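# Carry the tube rack from the next room to the desk

## Task

Bring the tube rack from the counter in the neighbouring room and set it on the desk. It must stand upright with every tube seated all the way down in its hole. The task fails if the rack or any tube touches the floor, or if the robot falls over or is left tilted. The door between the rooms swings shut on its own, but a magnetic catch on the wall can keep it open. The result only counts if it stays in place without the robot holding it, so release the rack and back the robot away at the end.

## Robot and tools

ROBOT. A Hello Robot Stretch 3 with one arm. The base has two drive wheels and cannot move sideways. It is 0.33 m long and 0.34 m wide, and it turns on the spot about the midpoint between the wheels, 0.05 m behind its front edge. A lift on a mast carries a horizontal arm that reaches out to the robot's right. To move the gripper forward or back, drive the base. With the arm retracted and the wrist folded over the base, a spin sweeps a circle of radius 0.28 m. An unfolded, level wrist reaches past that circle.

FRAMES. The base frame has its origin on the floor midway between the drive wheels, with x forward, y left and z up. hand_pose is reported in this frame, at the point where the closed fingertips meet. With all wrist joints at zero, its x axis points up, y points back along the arm toward the mast, and z points to the rear. The odometry frame is the base frame at the start of the scene. Heading is positive to the left and runs from -3.142 to 3.142.

execute_actions takes "actions", a list run in order. An empty list just returns the current state and images. Each action has up to three parts.
- "robot" holds one command, or a list of up to 8 commands run one after another, or {"stop": true}, which brakes everything and clears the queue.
- "steps" is 1 to 450 control steps at 30 per second. The default is 1. {"steps": n} alone just waits.
- "until" ends the action early once its conditions hold.
If any part of a call is invalid or out of range, the whole call is rejected and nothing in it runs.

COMMANDS.
- "base" holds exactly one key. {"translate_m": d} is a straight drive of d metres, forward positive, |d| at most 1. {"rotate_rad": d} is a turn on the spot, counter-clockwise (left) positive, |d| at most 3.2. Both are offsets from wherever the base is when that command begins.
- "joints" holds absolute targets by name. Any joint you leave out keeps its current goal. The joints and their ranges:
  - lift_m: 0 to 1.1 m, the height of the arm.
  - arm_m: 0 to 0.52 m, the extension.
  - wrist_yaw_rad: -1.345 to 4.42. 0 points along the arm, positive swings toward the front, 3.0 is folded.
  - wrist_pitch_rad: -1.57 to 0.451. Negative points the fingertips down.
  - wrist_roll_rad: -2.911 to 2.911.
  - gripper_m: -0.089 to 0.179. Larger is wider. The real gap is 0.007 m less than the value when nearly shut and 0.025 m less when fully open.
  - head_pan_rad: -3.953 to 1.73. Positive turns left; -1.57 looks along the arm.
  - head_tilt_rad: -1.53 to 0.419. Negative looks down.
- "contact_limits": {"arm_m": e} sets the motor effort (1 to 100 %) at which that arm motion stops. A lower value is gentler.
- Inside a queue, {"pause_s": s} waits s seconds, at most 15.
Motions keep running between calls. A new command takes over immediately and discards the rest of any older queue. A queued command starts only after the previous one ends "done" ("off_target" is also accepted for the base and the gripper).

UNTIL. {"robot": {"status": "ended"}} fires once nothing reads "moving" and the queue is not "running". Use it with a large steps value to wait for motion to finish. You can also compare fields, e.g. "lift_m": [">", 0.3], "base_status": ["!=", "moving"], using =, !=, <, <=, >, >=. Each joint offers its reading, its _goal and its _status. "any" in place of "robot" fires when the first motion or queue ends.

SPEED. The base is fast (0.30 m/s, 1.9 rad/s) only when the arm is stowed: lift_m under 0.30, arm_m under 0.03 and wrist_yaw_rad over 2.54. Otherwise it is capped at 0.10 m/s and 0.63 rad/s.

GRIPPER. To grasp, command a value smaller than the object's width; smaller squeezes harder. To release, open to at least 0.02 above the value where contact occurred. Neither the reading nor "done" proves you are holding anything. Over-squeezing triggers a stall guard that weakens the grip; to squeeze again, send a new value.

SELF-COLLISION. Fold or unfold the wrist only with lift_m between 0.32 and 0.95, wrist_pitch_rad -0.4 and roll near 0. Once it is folded, you may lower the lift to 0.25. If wrist_yaw_rad is below -0.4, keep pitch at -0.5 or lower.

RESULTS. Each result is a snapshot with one image per camera (head_camera, nav_camera, wrist_camera).
- base_status shows its progress in brackets, e.g. distance moved so far "of" the goal.
- joint_goals and joint_status list each joint. Status words: moving, done, off_target (came to rest short and may still be pushing), contact_stop (arm or lift pushed firmly and went slack), time_out, stopped, not_commanded, torque_fault (the wrist servo is off for 10 s and limp).
- measured_speeds gives rates from the encoders.
- "refusals", "queue" (idle/running/done/dropped/stopped) and "queue_left" describe commands. Lines starting refused:, dropped: or replaced: explain outcomes, with actions counted from 0.
- robot.on_its_own reports goals the robot changed by itself, slack or switched-off joints, a motor straining at rest, and tilt from base_tilt.
- base_tilt gives forward and right lean in degrees; it has a few degrees of fixed error.
- motor_effort is in %, with the peak in brackets.
- lidar_m gives 12 distances in 30-degree sectors: the 1st straight ahead, then counter-clockwise, so 4th left, 7th behind, 10th right. It scans 0.17 m above the floor and sees table legs but not tops.
- wrist_depth_mm and head_depth_mm are 7x7 grids of depth in mm.
- base_odometry, turned_by_wheels and turned_by_imu track motion; wheel slip counts as travel.

zoom_image: {"camera": one of head_camera, nav_camera, wrist_camera, "region": [x0, y0, x1, y1]} in pixels from the top-left corner, at most 504 by 504. It returns a closer view of that camera's latest image.

finished_scene: {"scene": n} ends the scene for good. First wait until every motion has ended.

AVOID.
- Dropping, slamming or shoving hard.
- Arm pushes against solid things when the gripper is higher than about 0.45 m, and repeat pushes after a contact_stop; both can tip the robot.
- Driving while holding or pushing something fixed, and snagging furniture, especially when reversing. If the robot leans, undo the last move in small steps, free the gripper, and drop the lift to about 0.2 if needed.
- Long strain on the wrist servos.

Objects may occasionally be nudged by outside pushes.

Each tool is called after "Request:" as name(argument=value, ...), one argument or row to a line, values as JSON.

## Session

Request:
execute_actions(
  actions=[],
)

Scene clock: 0.00 s.
robot.base_odometry: x=+0.000 y=+0.000 heading=+0.000 (m, m, rad; robot's odometry frame)
robot.turned_by_wheels: +0.000 (rad since the last result)
robot.turned_by_imu: +0.000 (rad since the last result)
robot.base_tilt: forward=+2.5 right=-0.6 (deg)
robot.lidar_m: 0.80 0.98 0.94 0.94 1.16 2.53 2.71 1.37 1.58 1.21 0.87 0.79
robot.head_depth_mm: 728 721 715 707 704 699 692 / 755 747 742 734 728 722 717 / 784 776 767 761 757 750 744 / 815 807 800 795 786 779 769 / 849 837 832 823 815 810 804 / 884 878 872 857 850 844 833 / 925 915 903 897 887 876 870
robot.base_status: not_commanded
robot.joint_positions: lift_m=+0.546 arm_m=-0.003 wrist_yaw_rad=+2.955 wrist_pitch_rad=-0.507 wrist_roll_rad=-0.007 gripper_m=+0.037 head_pan_rad=+0.012 head_tilt_rad=-0.024
robot.joint_goals: lift_m=+0.546 arm_m=-0.003 wrist_yaw_rad=+2.955 wrist_pitch_rad=-0.507 wrist_roll_rad=-0.007 gripper_m=+0.037 head_pan_rad=+0.012 head_tilt_rad=-0.024
robot.joint_status: lift_m=not_commanded arm_m=not_commanded wrist_yaw_rad=not_commanded wrist_pitch_rad=not_commanded wrist_roll_rad=not_commanded gripper_m=not_commanded head_pan_rad=not_commanded head_tilt_rad=not_commanded
robot.measured_speeds: translate_m=+0.000 rotate_rad=+0.000 lift_m=+0.000 arm_m=+0.000 wrist_yaw_rad=+0.000 wrist_pitch_rad=+0.000 wrist_roll_rad=+0.000 head_pan_rad=+0.000 head_tilt_rad=+0.000
robot: refusals=0 queue=idle queue_left=0
robot.motor_effort: left_wheel=+0 right_wheel=+0 lift_m=+26 arm_m=+1 wrist_yaw_rad=+0 wrist_pitch_rad=+10 wrist_roll_rad=+0 gripper_m=-1 head_pan_rad=+0 head_tilt_rad=+1 (%)
robot.hand_pose: x=+0.0183 y=+0.0665 z=+0.5394 quat_wxyz=(+0.240, +0.695, +0.114, +0.668) (m; robot's base frame)
robot.wrist_depth_mm: - - 958 902 860 835 776 / - - - - 961 910 877 / - - - - - - 948 / - - - - - - - / 885 879 920 888 907 894 894 / 770 741 - 765 789 749 755 / 680 676 652 670 668 670 681
pictures: head_camera (sideways: a quarter turn clockwise sets it upright), nav_camera (sideways: a quarter turn counterclockwise sets it upright), wrist_camera
Images, in order (width x height): head_camera 896x504, nav_camera 672x504, wrist_camera 644x364.

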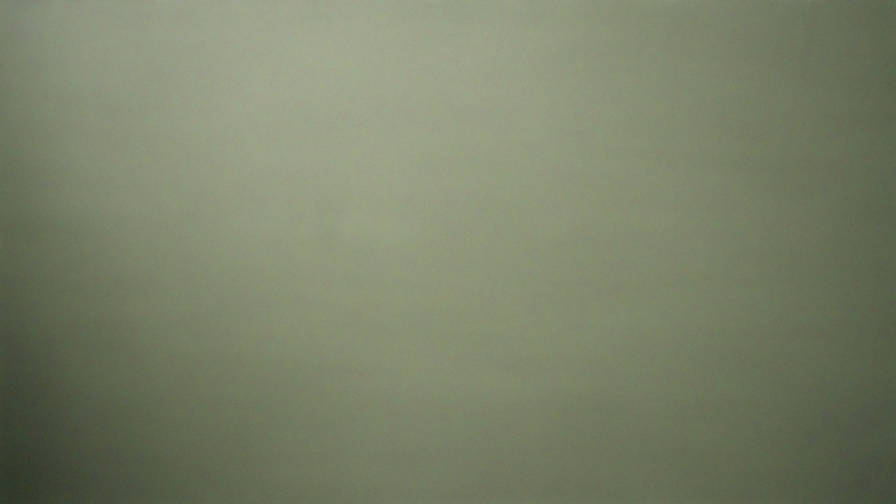

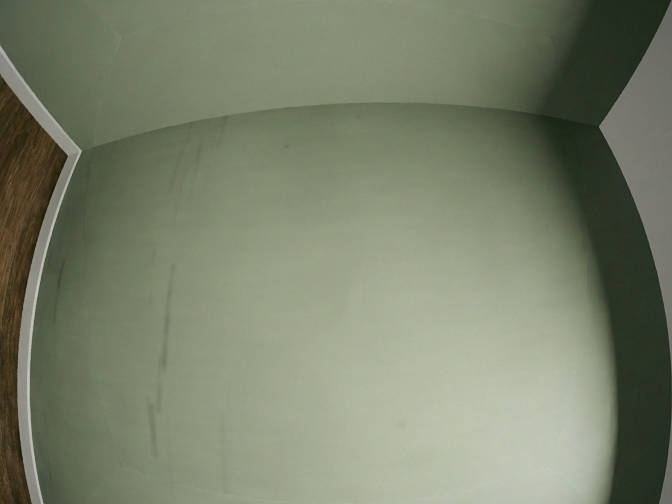

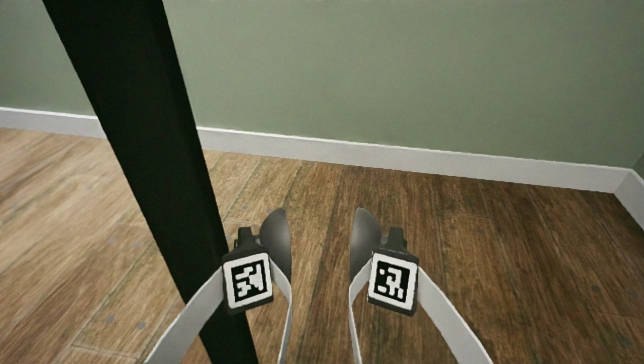

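Look around.

Request:
execute_actions(
  actions=[
    {"robot":{"joints":{"head_pan_rad":-3.0,"head_tilt_rad":-0.4,"lift_m":0.25}},"steps":200,"until":{"robot":{"status":"ended"}}},
  ],
)

Request:
execute_actions(
  actions=[
    {"robot":{"joints":{"head_pan_rad":-1.7}},"steps":200,"until":{"robot":{"status":"ended"}}},
  ],
)

Request:
execute_actions(
  actions=[
    {"robot":{"joints":{"head_pan_rad":1.7}},"steps":200,"until":{"robot":{"status":"ended"}}},
  ],
)

Scene clock: 6.50 s.
robot.base_odometry: x=+0.000 y=+0.000 heading=+0.000 (m, m, rad; robot's odometry frame)
robot.turned_by_wheels: +0.000 (rad since the last result)
robot.turned_by_imu: -0.002 (rad since the last result)
robot.base_tilt: forward=+2.4 right=-0.6 (deg)
robot.lidar_m: 0.80 0.98 0.94 0.95 1.17 2.53 2.71 1.37 1.58 1.21 0.87 0.79
robot.head_depth_mm: 2556 2725 2849 3009 2618 1925 1489 / 2708 2877 2947 3160 2614 1909 1488 / 2825 2992 3120 3289 2581 1877 1487 / 2876 3117 3249 3481 2558 1871 1476 / 2484 2627 2759 3033 2532 1867 1468 / 2153 2251 2371 2512 2383 1850 1463 / 1893 1984 2076 2200 1315 1835 1416
robot.base_status: not_commanded
robot.joint_positions: lift_m=+0.250 arm_m=-0.003 wrist_yaw_rad=+2.955 wrist_pitch_rad=-0.508 wrist_roll_rad=-0.007 gripper_m=+0.037 head_pan_rad=-2.993 head_tilt_rad=-0.395
robot.joint_goals: lift_m=+0.250 arm_m=-0.003 wrist_yaw_rad=+2.955 wrist_pitch_rad=-0.508 wrist_roll_rad=-0.007 gripper_m=+0.037 head_pan_rad=-3.000 head_tilt_rad=-0.400
robot.joint_status: lift_m=done arm_m=not_commanded wrist_yaw_rad=not_commanded wrist_pitch_rad=not_commanded wrist_roll_rad=not_commanded gripper_m=not_commanded head_pan_rad=done head_tilt_rad=done
robot.measured_speeds: translate_m=+0.000 rotate_rad=+0.000 lift_m=+0.000 arm_m=+0.000 wrist_yaw_rad=+0.000 wrist_pitch_rad=+0.000 wrist_roll_rad=+0.000 head_pan_rad=+0.000 head_tilt_rad=+0.000
robot: refusals=0 queue=done queue_left=0
robot.motor_effort: left_wheel=+0(0) right_wheel=+0(0) lift_m=+22(27) arm_m=+0(0) wrist_yaw_rad=+0(0) wrist_pitch_rad=+10(10) wrist_roll_rad=+0(0) gripper_m=+0(0) head_pan_rad=-3(36) head_tilt_rad=-2(20) (%)
robot.hand_pose: x=+0.0182 y=+0.0664 z=+0.2433 quat_wxyz=(+0.241, +0.695, +0.114, +0.667) (m; robot's base frame)
robot.wrist_depth_mm: - - 943 905 857 828 799 / - - - 974 902 902 832 / 760 - 769 751 763 751 752 / 610 598 614 599 605 608 604 / 506 502 519 516 508 505 498 / 454 - - - 442 430 430 / - - - - 371 375 374
pictures: head_camera (sideways: a quarter turn clockwise sets it upright), nav_camera (sideways: a quarter turn counterclockwise sets it upright), wrist_camera
Images, in order (width x height): head_camera 896x504, nav_camera 672x504, wrist_camera 644x364.

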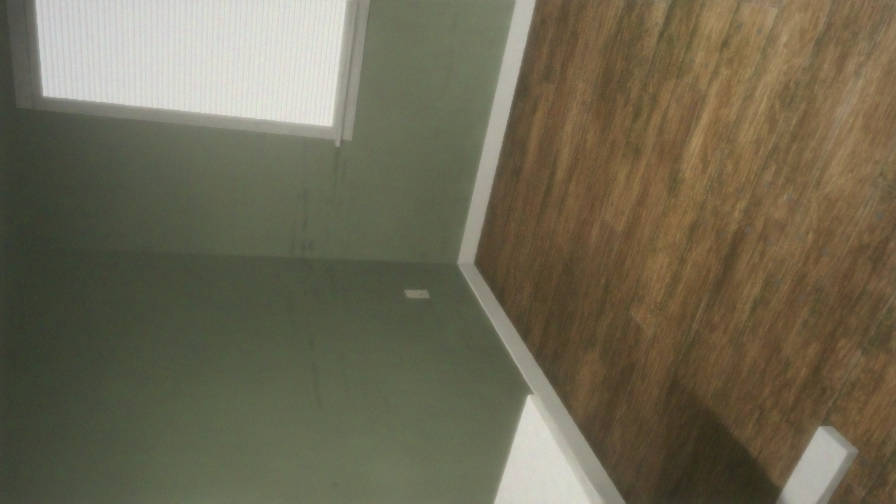

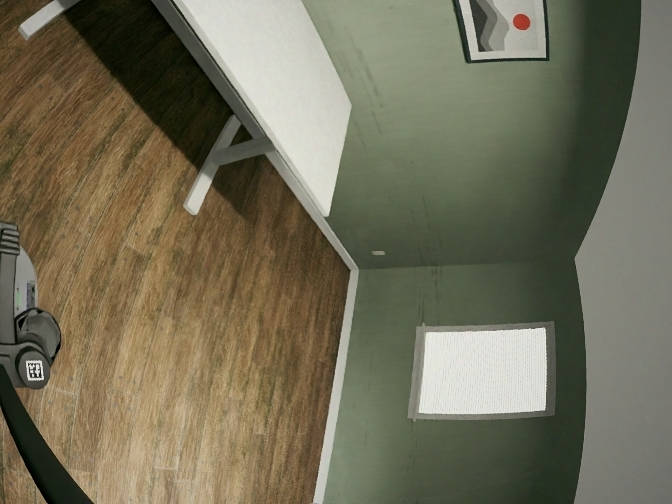

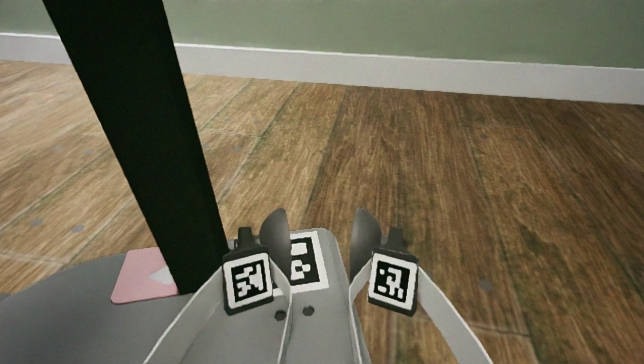

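Scene clock: 7.73 s.
robot.base_odometry: x=+0.000 y=+0.000 heading=+0.000 (m, m, rad; robot's odometry frame)
robot.turned_by_wheels: +0.000 (rad since the last result)
robot.turned_by_imu: +0.000 (rad since the last result)
robot.base_tilt: forward=+2.4 right=-0.5 (deg)
robot.lidar_m: 0.80 0.98 0.94 0.95 1.16 2.53 2.71 1.37 1.58 1.21 0.87 0.79
robot.head_depth_mm: 1309 1380 1474 1546 1171 965 1512 / 1337 1421 1496 1578 1166 1713 1487 / 1359 1444 1535 1597 1146 1709 1490 / 1386 1476 1560 1644 1142 1736 1487 / 1408 1502 1595 1667 1127 1676 1466 / 1448 1536 1645 1746 1111 1779 1460 / 1390 1438 1491 1554 1109 1676 1453
robot.base_status: not_commanded
robot.joint_positions: lift_m=+0.250 arm_m=-0.003 wrist_yaw_rad=+2.955 wrist_pitch_rad=-0.508 wrist_roll_rad=-0.007 gripper_m=+0.037 head_pan_rad=-1.707 head_tilt_rad=-0.395
robot.joint_goals: lift_m=+0.250 arm_m=-0.003 wrist_yaw_rad=+2.955 wrist_pitch_rad=-0.508 wrist_roll_rad=-0.007 gripper_m=+0.037 head_pan_rad=-1.700 head_tilt_rad=-0.400
robot.joint_status: lift_m=done arm_m=not_commanded wrist_yaw_rad=not_commanded wrist_pitch_rad=not_commanded wrist_roll_rad=not_commanded gripper_m=not_commanded head_pan_rad=done head_tilt_rad=done
robot.measured_speeds: translate_m=+0.000 rotate_rad=+0.000 lift_m=+0.000 arm_m=+0.000 wrist_yaw_rad=+0.000 wrist_pitch_rad=+0.000 wrist_roll_rad=+0.000 head_pan_rad=+0.000 head_tilt_rad=+0.000
robot: refusals=0 queue=done queue_left=0
robot.motor_effort: left_wheel=+0(0) right_wheel=+0(0) lift_m=+22(22) arm_m=+0(1) wrist_yaw_rad=+0(1) wrist_pitch_rad=+10(10) wrist_roll_rad=+0(0) gripper_m=+0(1) head_pan_rad=+2(36) head_tilt_rad=-1(2) (%)
robot.hand_pose: x=+0.0182 y=+0.0664 z=+0.2433 quat_wxyz=(+0.241, +0.695, +0.114, +0.667) (m; robot's base frame)
robot.wrist_depth_mm: - - 961 913 862 824 786 / - - - 946 927 892 832 / 770 - 760 765 750 753 757 / 606 613 607 606 603 608 600 / 507 501 521 518 515 506 502 / 452 - - - 442 428 431 / - - - - 373 374 377
pictures: head_camera (sideways: a quarter turn clockwise sets it upright), nav_camera (sideways: a quarter turn counterclockwise sets it upright), wrist_camera
Images, in order (width x height): head_camera 896x504, nav_camera 672x504, wrist_camera 644x364.

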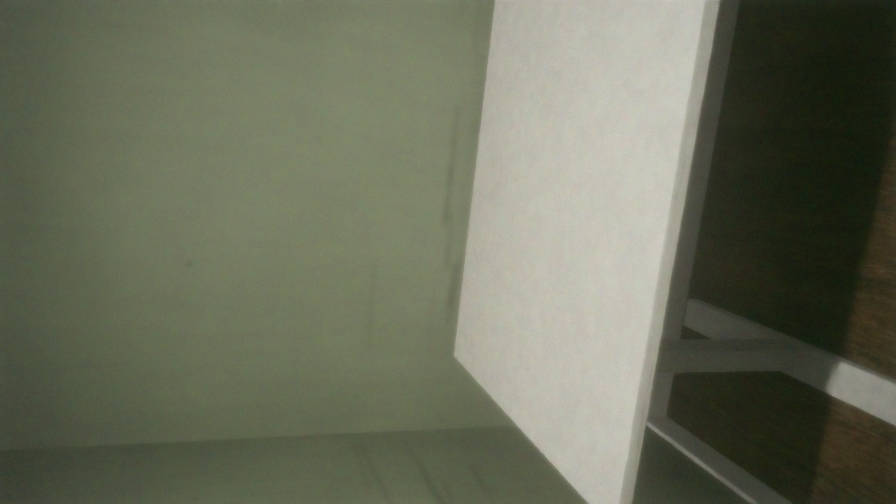

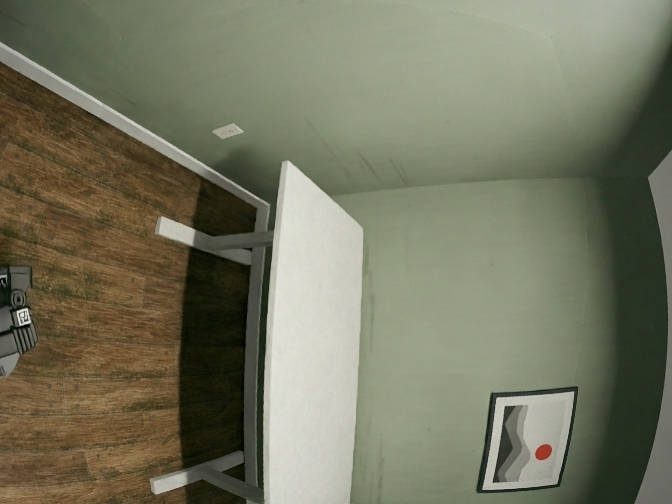

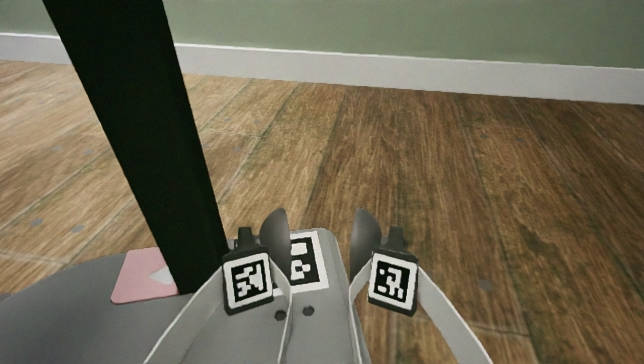

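Scene clock: 9.87 s.
robot.base_odometry: x=+0.000 y=+0.000 heading=+0.000 (m, m, rad; robot's odometry frame)
robot.turned_by_wheels: +0.000 (rad since the last result)
robot.turned_by_imu: -0.001 (rad since the last result)
robot.base_tilt: forward=+2.3 right=-0.6 (deg)
robot.lidar_m: 0.80 0.98 0.94 0.94 1.16 2.52 2.72 1.38 1.58 1.21 0.87 0.79
robot.head_depth_mm: 769 809 849 896 950 1012 1077 / 802 847 896 946 1002 1069 1143 / 838 887 938 992 1062 1135 1223 / 882 934 991 1055 1129 1212 1298 / 928 983 1050 1121 1210 1298 1385 / 972 1038 1108 1192 1288 1394 1449 / 1038 1103 1179 1273 1379 1492 1480
robot.base_status: not_commanded
robot.joint_positions: lift_m=+0.250 arm_m=-0.003 wrist_yaw_rad=+2.955 wrist_pitch_rad=-0.508 wrist_roll_rad=-0.007 gripper_m=+0.037 head_pan_rad=+1.693 head_tilt_rad=-0.395
robot.joint_goals: lift_m=+0.250 arm_m=-0.003 wrist_yaw_rad=+2.955 wrist_pitch_rad=-0.508 wrist_roll_rad=-0.007 gripper_m=+0.037 head_pan_rad=+1.700 head_tilt_rad=-0.400
robot.joint_status: lift_m=done arm_m=not_commanded wrist_yaw_rad=not_commanded wrist_pitch_rad=not_commanded wrist_roll_rad=not_commanded gripper_m=not_commanded head_pan_rad=done head_tilt_rad=done
robot.measured_speeds: translate_m=+0.000 rotate_rad=+0.000 lift_m=+0.000 arm_m=+0.000 wrist_yaw_rad=+0.000 wrist_pitch_rad=+0.000 wrist_roll_rad=+0.000 head_pan_rad=+0.000 head_tilt_rad=+0.000
robot: refusals=0 queue=done queue_left=0
robot.motor_effort: left_wheel=+0(0) right_wheel=+0(0) lift_m=+22(22) arm_m=+0(0) wrist_yaw_rad=+1(0) wrist_pitch_rad=+10(10) wrist_roll_rad=+0(0) gripper_m=+0(0) head_pan_rad=+3(36) head_tilt_rad=-2(2) (%)
robot.hand_pose: x=+0.0182 y=+0.0664 z=+0.2433 quat_wxyz=(+0.241, +0.695, +0.114, +0.667) (m; robot's base frame)
robot.wrist_depth_mm: - - 942 889 866 828 799 / - - - 937 913 886 851 / 767 - 755 760 771 749 749 / 605 608 610 603 600 608 594 / 505 500 514 513 504 495 497 / 453 - - - 439 426 432 / - - - - 374 375 378
pictures: head_camera (sideways: a quarter turn clockwise sets it upright), nav_camera (sideways: a quarter turn counterclockwise sets it upright), wrist_camera
Images, in order (width x height): head_camera 896x504, nav_camera 672x504, wrist_camera 644x364.

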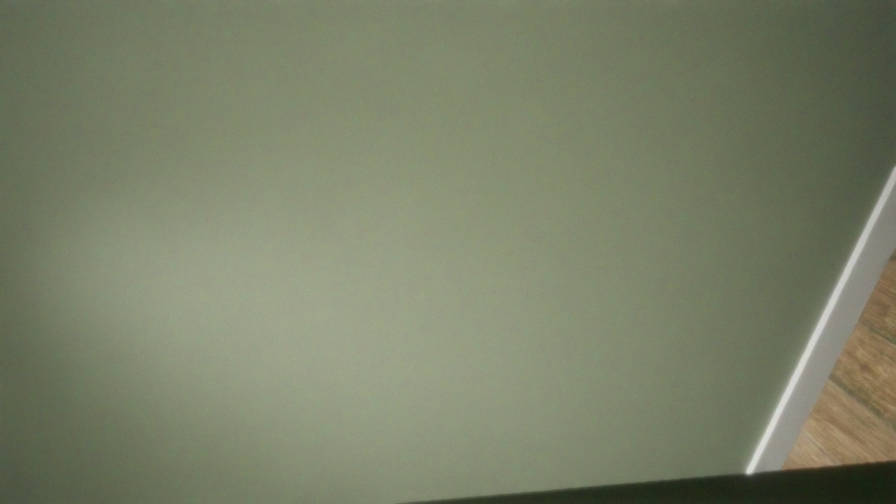

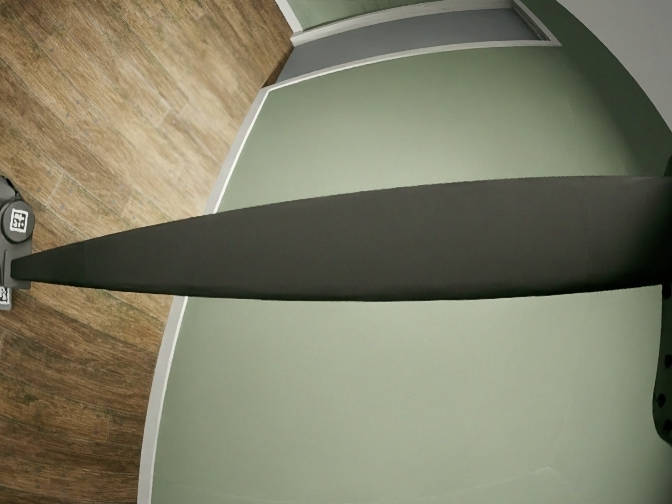

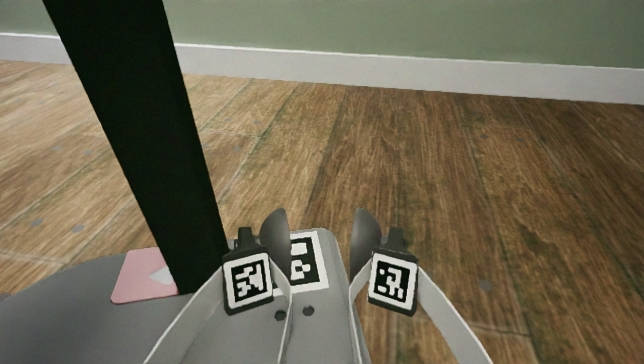

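Request:
execute_actions(
  actions=[
    {"robot":[{"base":{"rotate_rad":2.88},"joints":{"head_pan_rad":-0.9,"head_tilt_rad":-0.3}},{"base":{"translate_m":0.9}}],"steps":400,"until":{"robot":{"status":"ended"}}},
  ],
)

Scene clock: 20.73 s.
robot.base_odometry: x=-0.869 y=+0.233 heading=+2.880 (m, m, rad; robot's odometry frame)
robot.turned_by_wheels: +2.880 (rad since the last result)
robot.turned_by_imu: +2.884 (rad since the last result)
robot.base_tilt: forward=+2.4 right=-0.6 (deg)
robot.lidar_m: 2.08 1.96 1.53 1.05 1.60 1.68 1.68 1.33 1.03 1.02 1.09 1.72
robot.head_depth_mm: 948 976 1016 1044 1072 1108 1148 / 1024 1054 1096 1137 1171 1221 1265 / 1115 1150 1194 1232 1287 1341 1399 / 1206 1250 1317 1370 1427 1496 1505 / 1440 1516 1575 1648 1731 1822 1599 / 1625 1683 1761 1865 1967 1986 1591 / 1786 1868 1972 2084 2207 2039 1582
robot.base_status: done (translate_m +0.9000 of +0.9000)
robot.joint_positions: lift_m=+0.250 arm_m=-0.003 wrist_yaw_rad=+2.955 wrist_pitch_rad=-0.508 wrist_roll_rad=-0.007 gripper_m=+0.037 head_pan_rad=-0.893 head_tilt_rad=-0.310
robot.joint_goals: lift_m=+0.250 arm_m=-0.003 wrist_yaw_rad=+2.955 wrist_pitch_rad=-0.508 wrist_roll_rad=-0.007 gripper_m=+0.037 head_pan_rad=-0.900 head_tilt_rad=-0.300
robot.joint_status: lift_m=done arm_m=not_commanded wrist_yaw_rad=not_commanded wrist_pitch_rad=not_commanded wrist_roll_rad=not_commanded gripper_m=not_commanded head_pan_rad=done head_tilt_rad=done
robot.measured_speeds: translate_m=+0.000 rotate_rad=+0.000 lift_m=+0.000 arm_m=+0.000 wrist_yaw_rad=+0.000 wrist_pitch_rad=+0.000 wrist_roll_rad=+0.000 head_pan_rad=+0.000 head_tilt_rad=+0.000
robot: refusals=0 queue=done queue_left=0
robot.motor_effort: left_wheel=-4(13) right_wheel=+2(8) lift_m=+22(22) arm_m=+0(0) wrist_yaw_rad=+0(1) wrist_pitch_rad=+10(10) wrist_roll_rad=+0(0) gripper_m=+0(0) head_pan_rad=-3(35) head_tilt_rad=+3(10) (%)
robot.hand_pose: x=+0.0182 y=+0.0663 z=+0.2432 quat_wxyz=(+0.241, +0.695, +0.114, +0.667) (m; robot's base frame)
robot.wrist_depth_mm: - - - - - - - / - - - - - - - / 777 - 755 750 747 747 760 / 605 612 606 603 598 608 601 / 510 501 521 519 506 504 495 / 456 - - - 441 429 427 / - - - - 376 375 374
pictures: head_camera (sideways: a quarter turn clockwise sets it upright), nav_camera (sideways: a quarter turn counterclockwise sets it upright), wrist_camera
Images, in order (width x height): head_camera 896x504, nav_camera 672x504, wrist_camera 644x364.

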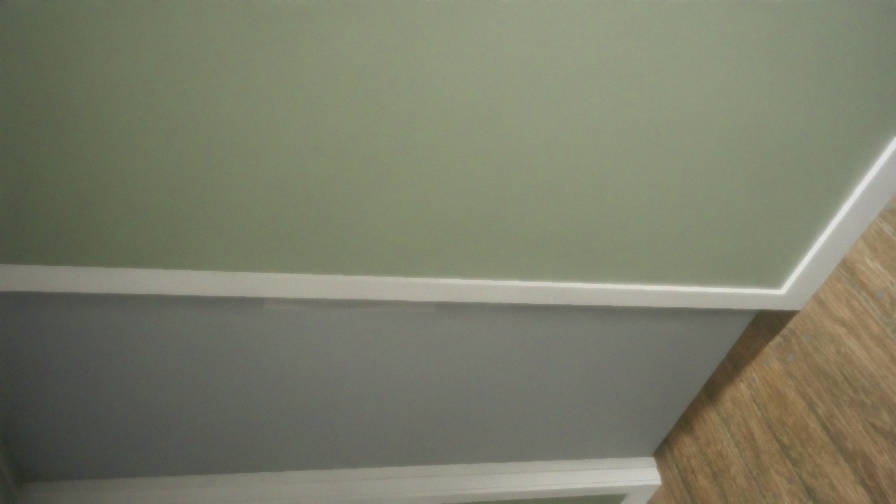

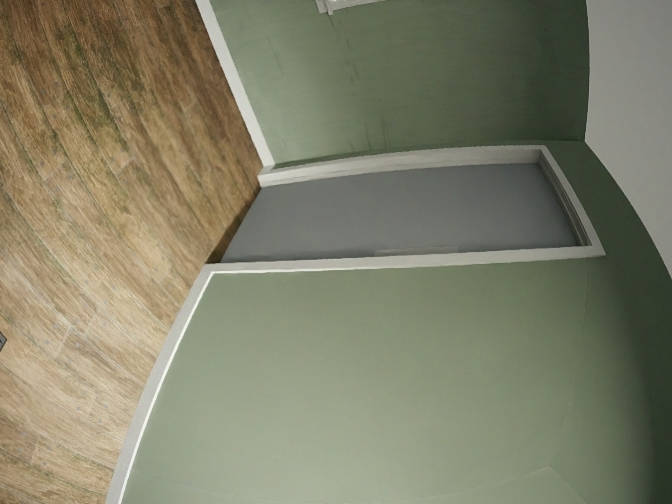

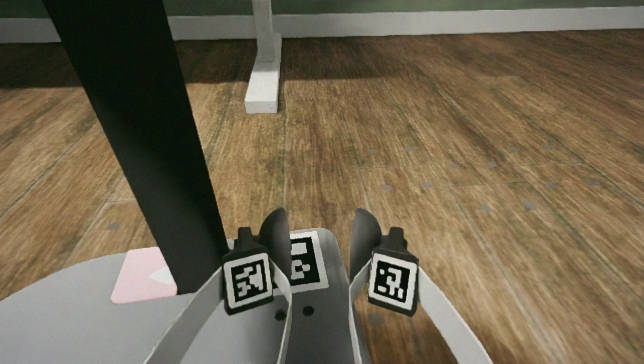

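Request:
execute_actions(
  actions=[
    {"robot":[{"base":{"translate_m":1.0},"joints":{"head_pan_rad":-1.57,"head_tilt_rad":-0.6}},{"base":{"translate_m":0.3}}],"steps":400,"until":{"robot":{"status":"ended"}}},
  ],
)

Scene clock: 34.20 s.
robot.base_odometry: x=-2.125 y=+0.569 heading=+2.880 (m, m, rad; robot's odometry frame)
robot.turned_by_wheels: +0.000 (rad since the last result)
robot.turned_by_imu: +0.003 (rad since the last result)
robot.base_tilt: forward=+2.3 right=-0.5 (deg)
robot.lidar_m: 0.79 0.85 1.25 1.38 1.48 1.64 2.96 1.48 1.15 1.22 1.03 0.81
robot.head_depth_mm: 973 1022 1116 1236 1399 1522 1301 / 1005 1094 1194 1297 1443 1522 1300 / 1013 1101 1213 1362 1544 1545 1286 / 1018 1114 1231 1370 1561 1535 1272 / 1025 1121 1245 1386 1569 1527 1271 / 1032 1135 1256 1399 1606 1519 1257 / 1047 1148 1259 1422 1603 1502 1254
robot.base_status: done (translate_m +0.3000 of +0.3000)
robot.joint_positions: lift_m=+0.250 arm_m=-0.003 wrist_yaw_rad=+2.955 wrist_pitch_rad=-0.508 wrist_roll_rad=-0.007 gripper_m=+0.037 head_pan_rad=-1.563 head_tilt_rad=-0.593
robot.joint_goals: lift_m=+0.250 arm_m=-0.003 wrist_yaw_rad=+2.955 wrist_pitch_rad=-0.508 wrist_roll_rad=-0.007 gripper_m=+0.037 head_pan_rad=-1.570 head_tilt_rad=-0.600
robot.joint_status: lift_m=done arm_m=not_commanded wrist_yaw_rad=not_commanded wrist_pitch_rad=not_commanded wrist_roll_rad=not_commanded gripper_m=not_commanded head_pan_rad=done head_tilt_rad=done
robot.measured_speeds: translate_m=+0.000 rotate_rad=+0.000 lift_m=+0.000 arm_m=+0.000 wrist_yaw_rad=+0.000 wrist_pitch_rad=+0.000 wrist_roll_rad=+0.000 head_pan_rad=+0.000 head_tilt_rad=+0.000
robot: refusals=0 queue=done queue_left=0
robot.motor_effort: left_wheel=-4(12) right_wheel=+2(7) lift_m=+22(22) arm_m=+0(0) wrist_yaw_rad=+0(1) wrist_pitch_rad=+10(10) wrist_roll_rad=+0(0) gripper_m=+0(0) head_pan_rad=-3(32) head_tilt_rad=-3(17) (%)
robot.hand_pose: x=+0.0182 y=+0.0663 z=+0.2432 quat_wxyz=(+0.241, +0.695, +0.114, +0.667) (m; robot's base frame)
robot.wrist_depth_mm: - - - - - - 832 / - - - - - - 832 / 774 - 773 753 765 749 753 / 601 609 603 602 603 604 602 / 501 497 517 526 504 502 500 / 456 - - - 439 429 430 / - - - - 377 376 375
pictures: head_camera (sideways: a quarter turn clockwise sets it upright), nav_camera (sideways: a quarter turn counterclockwise sets it upright), wrist_camera
Images, in order (width x height): head_camera 896x504, nav_camera 672x504, wrist_camera 644x364.

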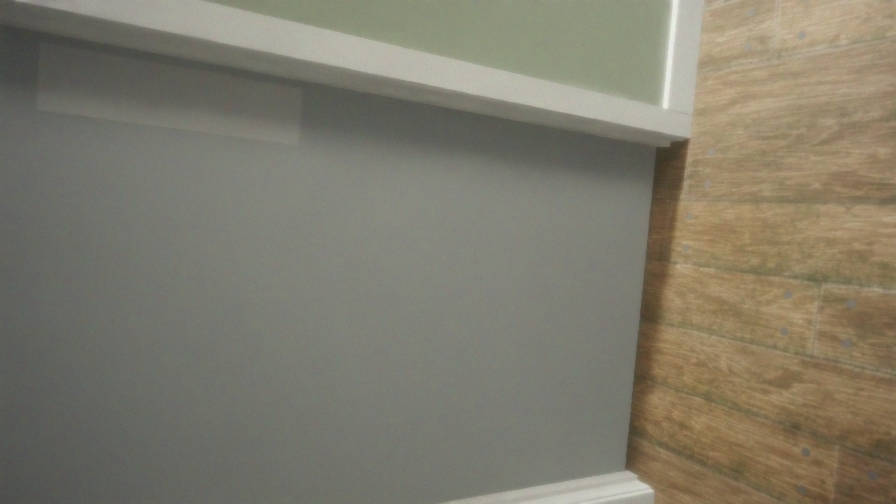

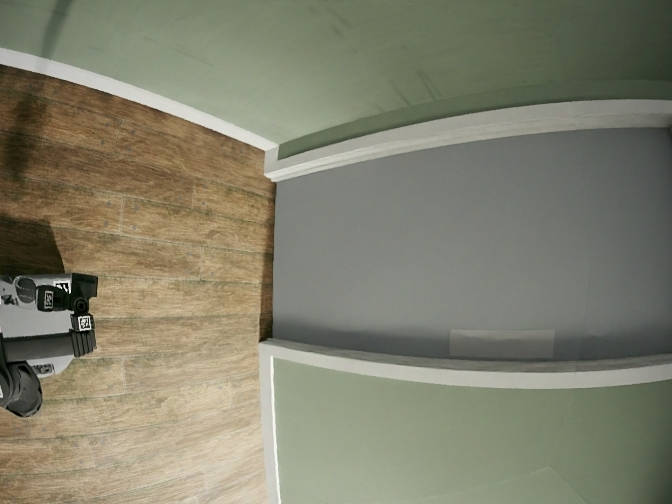

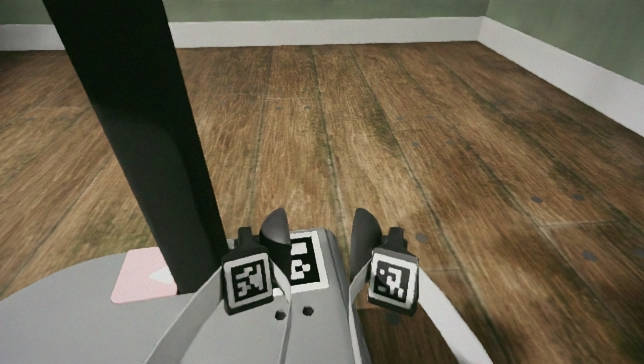

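Request:
execute_actions(
  actions=[
    {"robot":[{"base":{"translate_m":0.23},"joints":{"head_pan_rad":0,"head_tilt_rad":-0.8}},{"base":{"rotate_rad":-1.66}},{"base":{"translate_m":0.5}}],"steps":400,"until":{"robot":{"status":"ended"}}},
  ],
)

Scene clock: 50.43 s.
robot.base_odometry: x=-2.175 y=+1.098 heading=+1.220 (m, m, rad; robot's odometry frame)
robot.turned_by_wheels: -1.660 (rad since the last result)
robot.turned_by_imu: -1.660 (rad since the last result)
robot.base_tilt: forward=+2.4 right=-0.4 (deg)
robot.lidar_m: 0.75 0.77 0.58 0.56 0.58 0.81 1.85 1.94 2.12 2.41 0.92 0.77
robot.head_depth_mm: 608 687 795 936 1139 1303 1184 / 609 689 792 938 1138 1329 1174 / 608 688 792 939 1143 1319 1162 / 609 689 794 935 1152 1320 1158 / 610 690 793 939 1145 1300 1164 / 610 690 794 940 1141 1314 1147 / 612 691 796 939 1142 1292 1145
robot.base_status: done (translate_m +0.5000 of +0.5000)
robot.joint_positions: lift_m=+0.250 arm_m=-0.003 wrist_yaw_rad=+2.955 wrist_pitch_rad=-0.508 wrist_roll_rad=-0.007 gripper_m=+0.037 head_pan_rad=-0.007 head_tilt_rad=-0.791
robot.joint_goals: lift_m=+0.250 arm_m=-0.003 wrist_yaw_rad=+2.955 wrist_pitch_rad=-0.508 wrist_roll_rad=-0.007 gripper_m=+0.037 head_pan_rad=+0.000 head_tilt_rad=-0.800
robot.joint_status: lift_m=done arm_m=not_commanded wrist_yaw_rad=not_commanded wrist_pitch_rad=not_commanded wrist_roll_rad=not_commanded gripper_m=not_commanded head_pan_rad=done head_tilt_rad=done
robot.measured_speeds: translate_m=+0.000 rotate_rad=+0.000 lift_m=+0.000 arm_m=+0.000 wrist_yaw_rad=+0.000 wrist_pitch_rad=+0.000 wrist_roll_rad=+0.000 head_pan_rad=+0.000 head_tilt_rad=+0.000
robot: refusals=0 queue=done queue_left=0
robot.motor_effort: left_wheel=+4(16) right_wheel=-2(7) lift_m=+22(22) arm_m=+0(0) wrist_yaw_rad=+0(0) wrist_pitch_rad=+10(10) wrist_roll_rad=+0(0) gripper_m=+0(1) head_pan_rad=+3(35) head_tilt_rad=-3(16) (%)
robot.hand_pose: x=+0.0182 y=+0.0662 z=+0.2432 quat_wxyz=(+0.241, +0.695, +0.114, +0.667) (m; robot's base frame)
robot.wrist_depth_mm: 493 - 535 556 586 604 613 / 543 - 587 612 640 662 653 / 585 - 624 669 679 714 660 / 606 611 607 603 605 615 602 / 500 502 517 523 512 497 502 / 457 - - - 438 427 427 / - - - - 372 371 373
pictures: head_camera (sideways: a quarter turn clockwise sets it upright), nav_camera (sideways: a quarter turn counterclockwise sets it upright), wrist_camera
Images, in order (width x height): head_camera 896x504, nav_camera 672x504, wrist_camera 644x364.

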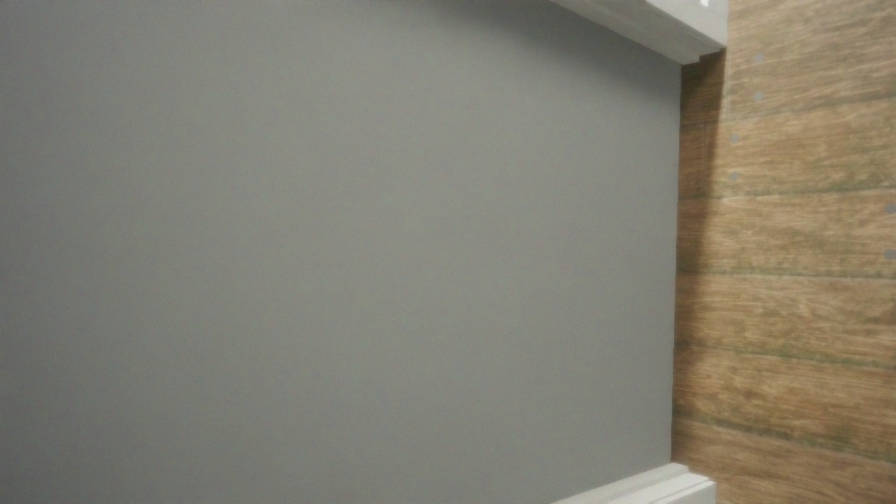

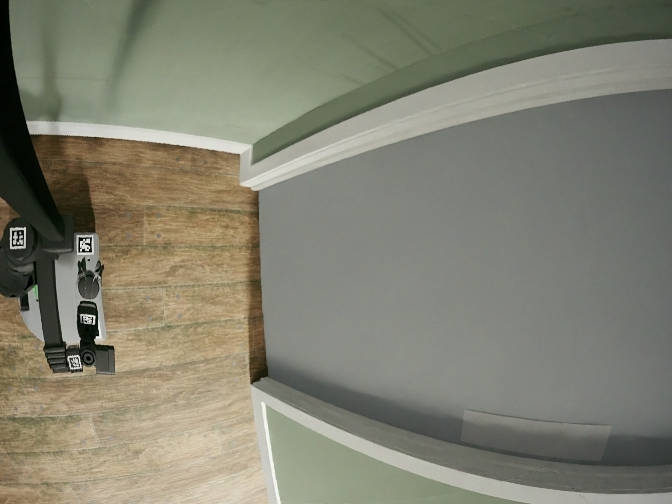

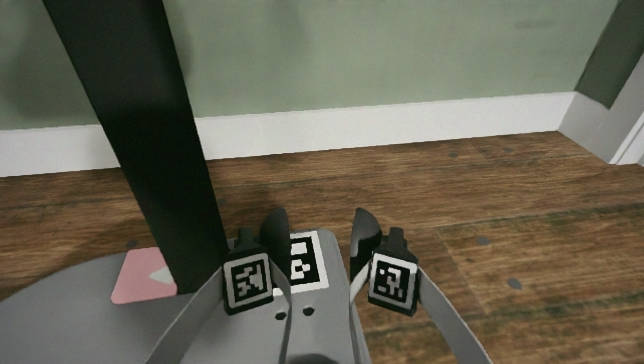

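Request:
execute_actions(
  actions=[
    {"robot":[{"base":{"translate_m":0.62}},{"joints":{"lift_m":0.33,"head_tilt_rad":-0.6}},{"base":{"translate_m":0.6}}],"steps":450,"until":{"robot":{"status":"ended"}}},
  ],
)

Scene clock: 66.80 s.
robot.base_odometry: x=-1.756 y=+2.244 heading=+1.220 (m, m, rad; robot's odometry frame)
robot.turned_by_wheels: +0.000 (rad since the last result)
robot.turned_by_imu: -0.040 (rad since the last result)
robot.base_tilt: forward=+2.2 right=-0.6 (deg)
robot.lidar_m: - - 0.15 0.21 0.58 0.78 2.08 2.62 3.35 0.24 0.15 -
robot.head_depth_mm: - - - - - - - / - - - - - - - / - - - - - - - / - - - - - - - / - - - - - - - / - - - - - - - / - - - - - - -
robot.base_status: done (translate_m +0.5999 of +0.6000)
robot.joint_positions: lift_m=+0.330 arm_m=-0.003 wrist_yaw_rad=+2.958 wrist_pitch_rad=-0.511 wrist_roll_rad=-0.006 gripper_m=+0.037 head_pan_rad=+0.016 head_tilt_rad=-0.593
robot.joint_goals: lift_m=+0.330 arm_m=-0.003 wrist_yaw_rad=+2.958 wrist_pitch_rad=-0.511 wrist_roll_rad=-0.006 gripper_m=+0.037 head_pan_rad=+0.000 head_tilt_rad=-0.600
robot.joint_status: lift_m=done arm_m=not_commanded wrist_yaw_rad=not_commanded wrist_pitch_rad=not_commanded wrist_roll_rad=not_commanded gripper_m=not_commanded head_pan_rad=done head_tilt_rad=done
robot.measured_speeds: translate_m=+0.000 rotate_rad=+0.000 lift_m=+0.000 arm_m=+0.000 wrist_yaw_rad=+0.000 wrist_pitch_rad=+0.000 wrist_roll_rad=+0.000 head_pan_rad=+0.000 head_tilt_rad=+0.000
robot: refusals=0 queue=done queue_left=0
robot.motor_effort: left_wheel=+16(100) right_wheel=+7(58) lift_m=+25(32) arm_m=+0(0) wrist_yaw_rad=-3(7) wrist_pitch_rad=+12(14) wrist_roll_rad=-1(1) gripper_m=+1(3) head_pan_rad=-7(14) head_tilt_rad=-3(16) (%)
robot.hand_pose: x=+0.0174 y=+0.0660 z=+0.3224 quat_wxyz=(+0.241, +0.695, +0.116, +0.667) (m; robot's base frame)
robot.wrist_depth_mm: 486 - 412 303 128 81 60 / 531 - 554 333 133 83 61 / 572 - 622 372 138 85 62 / 620 662 666 416 144 87 63 / 608 606 624 499 138 90 64 / 520 519 - 459 130 92 65 / 466 - - - 186 94 67
pictures: head_camera (sideways: a quarter turn clockwise sets it upright), nav_camera (sideways: a quarter turn counterclockwise sets it upright), wrist_camera
Images, in order (width x height): head_camera 896x504, nav_camera 672x504, wrist_camera 644x364.

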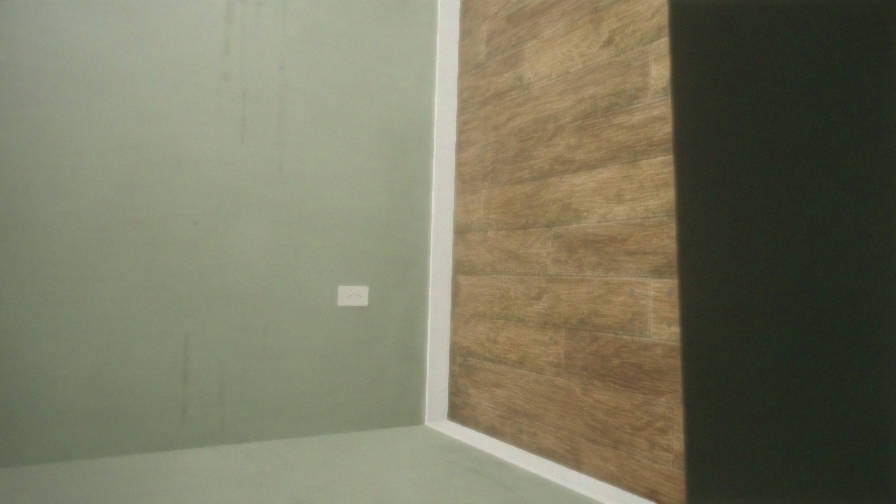

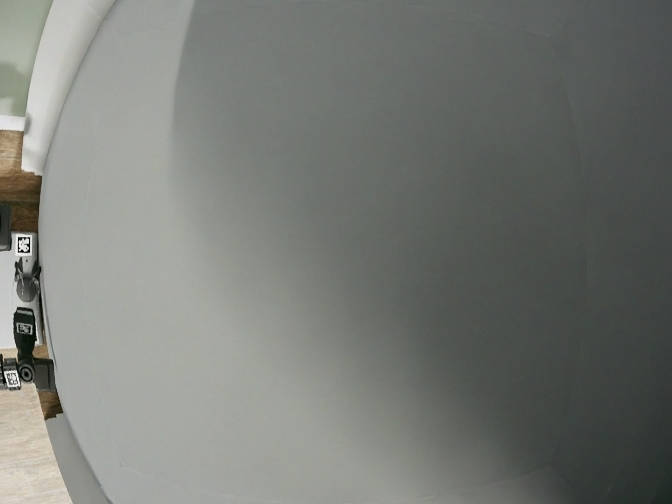

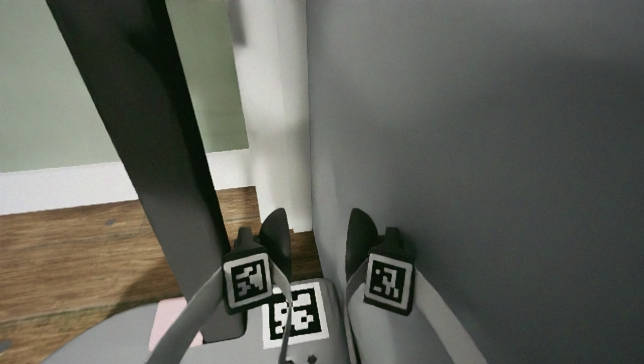

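Request:
execute_actions(
  actions=[
    {"robot":{"base":{"translate_m":0.15},"joints":{"head_tilt_rad":-1.2,"head_pan_rad":-0.4}},"steps":45},
  ],
)

Scene clock: 75.47 s.
robot.base_odometry: x=-1.716 y=+2.354 heading=+1.220 (m, m, rad; robot's odometry frame)
robot.turned_by_wheels: +0.001 (rad since the last result)
robot.turned_by_imu: +0.003 (rad since the last result)
robot.base_tilt: forward=+2.1 right=-1.4 (deg)
robot.lidar_m: - - 0.15 0.20 0.58 0.78 2.11 2.64 3.33 0.21 0.15 -
robot.head_depth_mm: - - - - 647 1194 1123 / - - - - - 1189 1131 / - - - - - - - / - - - - - 432 - / - - - - - - - / - - - - - - 1073 / - - - - - - 1067
robot.base_status: moving (translate_m +0.1169 of +0.1500)
robot.joint_positions: lift_m=+0.330 arm_m=-0.003 wrist_yaw_rad=+2.969 wrist_pitch_rad=-0.511 wrist_roll_rad=-0.006 gripper_m=+0.037 head_pan_rad=-0.399 head_tilt_rad=-1.192
robot.joint_goals: lift_m=+0.330 arm_m=-0.003 wrist_yaw_rad=+2.969 wrist_pitch_rad=-0.511 wrist_roll_rad=-0.006 gripper_m=+0.037 head_pan_rad=-0.400 head_tilt_rad=-1.200
robot.joint_status: lift_m=done arm_m=not_commanded wrist_yaw_rad=not_commanded wrist_pitch_rad=not_commanded wrist_roll_rad=not_commanded gripper_m=not_commanded head_pan_rad=done head_tilt_rad=done
robot.measured_speeds: translate_m=+0.101 rotate_rad=-0.007 lift_m=+0.000 arm_m=+0.000 wrist_yaw_rad=-0.050 wrist_pitch_rad=+0.000 wrist_roll_rad=+0.000 head_pan_rad=+0.000 head_tilt_rad=+0.000
robot: refusals=0 queue=running queue_left=0
robot.motor_effort: left_wheel=+75(94) right_wheel=+26(30) lift_m=+24(25) arm_m=+0(0) wrist_yaw_rad=-11(14) wrist_pitch_rad=+12(13) wrist_roll_rad=-1(1) gripper_m=+2(3) head_pan_rad=-1(29) head_tilt_rad=-2(33) (%)
robot.hand_pose: x=+0.0151 y=+0.0664 z=+0.3224 quat_wxyz=(+0.237, +0.695, +0.120, +0.668) (m; robot's base frame)
robot.wrist_depth_mm: 486 - 504 305 123 77 56 / 534 - 553 338 128 79 57 / 584 - 622 376 133 81 58 / 630 658 668 429 138 83 59 / 603 602 - 549 134 85 60 / 519 520 - 538 124 87 61 / 465 - - - 177 89 63
pictures: head_camera (sideways: a quarter turn clockwise sets it upright), nav_camera (sideways: a quarter turn counterclockwise sets it upright), wrist_camera
Images, in order (width x height): head_camera 896x504, nav_camera 672x504, wrist_camera 644x364.

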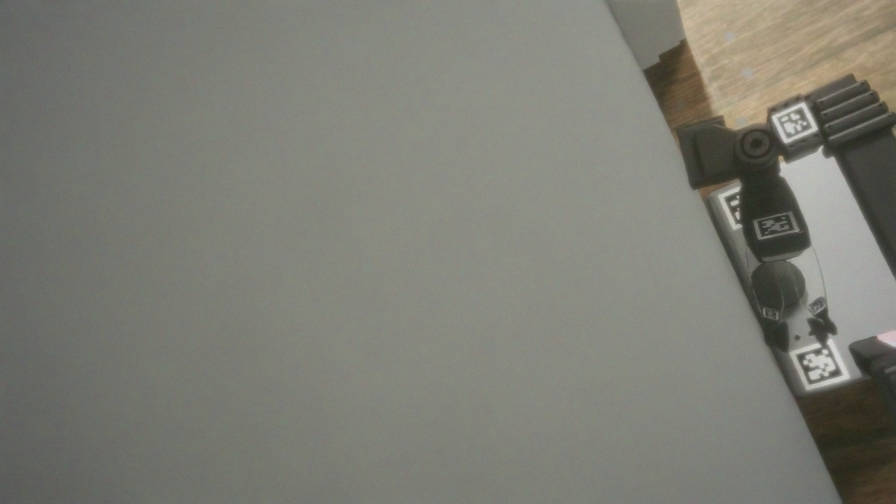

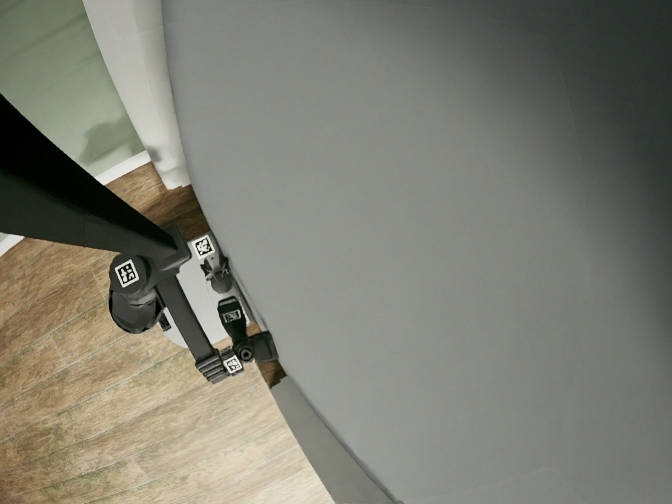

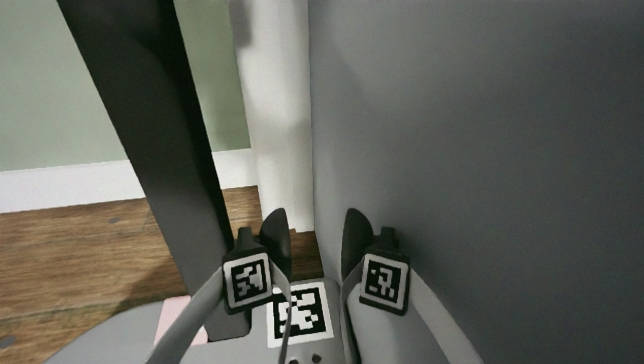

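Request:
execute_actions(
  actions=[
    {"robot":[{"base":{"translate_m":-0.08}},{"base":{"rotate_rad":0.22}},{"base":{"translate_m":0.25}}],"steps":300,"until":{"robot":{"status":"ended"}}},
  ],
)

Scene clock: 91.50 s.
robot.base_odometry: x=-1.700 y=+2.557 heading=+1.440 (m, m, rad; robot's odometry frame)
robot.turned_by_wheels: +0.220 (rad since the last result)
robot.turned_by_imu: +0.010 (rad since the last result)
robot.base_tilt: forward=+2.3 right=-0.5 (deg)
robot.lidar_m: - - 0.15 0.19 0.57 0.78 2.19 2.65 3.32 0.21 0.15 -
robot.head_depth_mm: - - - - 762 1185 1122 / - - - - - 1176 1123 / - - - - - 518 - / - - - - - - - / - - - - - - - / - - - - - - 1067 / - - - - - - 1066
robot.base_status: off_target (translate_m +0.2497 of +0.2500)
robot.joint_positions: lift_m=+0.330 arm_m=-0.003 wrist_yaw_rad=+2.968 wrist_pitch_rad=-0.511 wrist_roll_rad=-0.006 gripper_m=+0.037 head_pan_rad=-0.405 head_tilt_rad=-1.194
robot.joint_goals: lift_m=+0.330 arm_m=-0.003 wrist_yaw_rad=+2.968 wrist_pitch_rad=-0.511 wrist_roll_rad=-0.006 gripper_m=+0.037 head_pan_rad=-0.400 head_tilt_rad=-1.200
robot.joint_status: lift_m=done arm_m=not_commanded wrist_yaw_rad=not_commanded wrist_pitch_rad=not_commanded wrist_roll_rad=not_commanded gripper_m=not_commanded head_pan_rad=done head_tilt_rad=done
robot.measured_speeds: translate_m=+0.000 rotate_rad=+0.000 lift_m=+0.000 arm_m=+0.000 wrist_yaw_rad=+0.000 wrist_pitch_rad=+0.000 wrist_roll_rad=+0.000 head_pan_rad=+0.000 head_tilt_rad=+0.000
robot: refusals=0 queue=done queue_left=0
robot.on_its_own: left_wheel is at rest, and its effort (+60) is outside its rest range (-18 to +18); right_wheel is at rest, and its effort (+22) is outside its rest range (-18 to +18)
robot.motor_effort: left_wheel=+60(100) right_wheel=+22(64) lift_m=+25(29) arm_m=-1(2) wrist_yaw_rad=-11(17) wrist_pitch_rad=+12(14) wrist_roll_rad=-1(1) gripper_m=+4(3) head_pan_rad=+2(4) head_tilt_rad=-2(3) (%)
robot.hand_pose: x=+0.0154 y=+0.0662 z=+0.3224 quat_wxyz=(+0.238, +0.695, +0.120, +0.668) (m; robot's base frame)
robot.wrist_depth_mm: 487 - 406 301 122 76 56 / 535 - 549 331 127 78 57 / 590 - 611 374 132 80 58 / 628 649 671 416 137 82 59 / 601 608 - 509 132 84 60 / 513 522 - 527 123 87 61 / 460 - - - 176 89 62
pictures: head_camera (sideways: a quarter turn clockwise sets it upright), nav_camera (sideways: a quarter turn counterclockwise sets it upright), wrist_camera
Images, in order (width x height): head_camera 896x504, nav_camera 672x504, wrist_camera 644x364.

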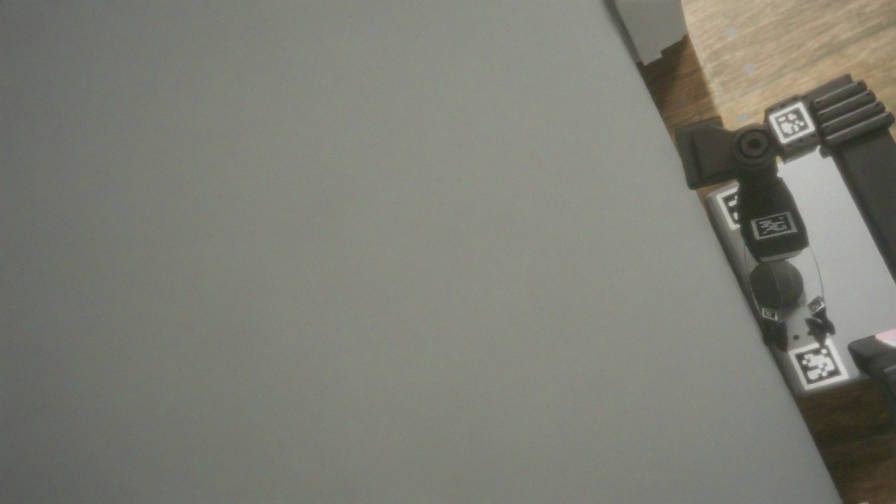

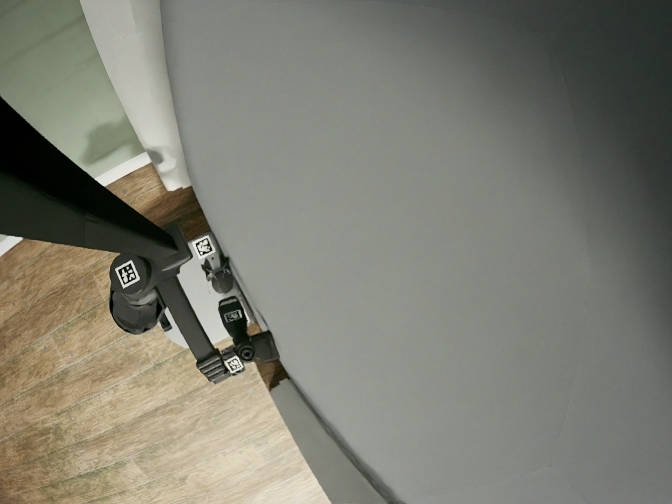

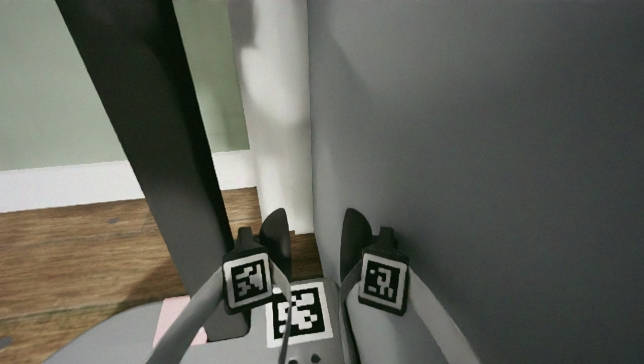

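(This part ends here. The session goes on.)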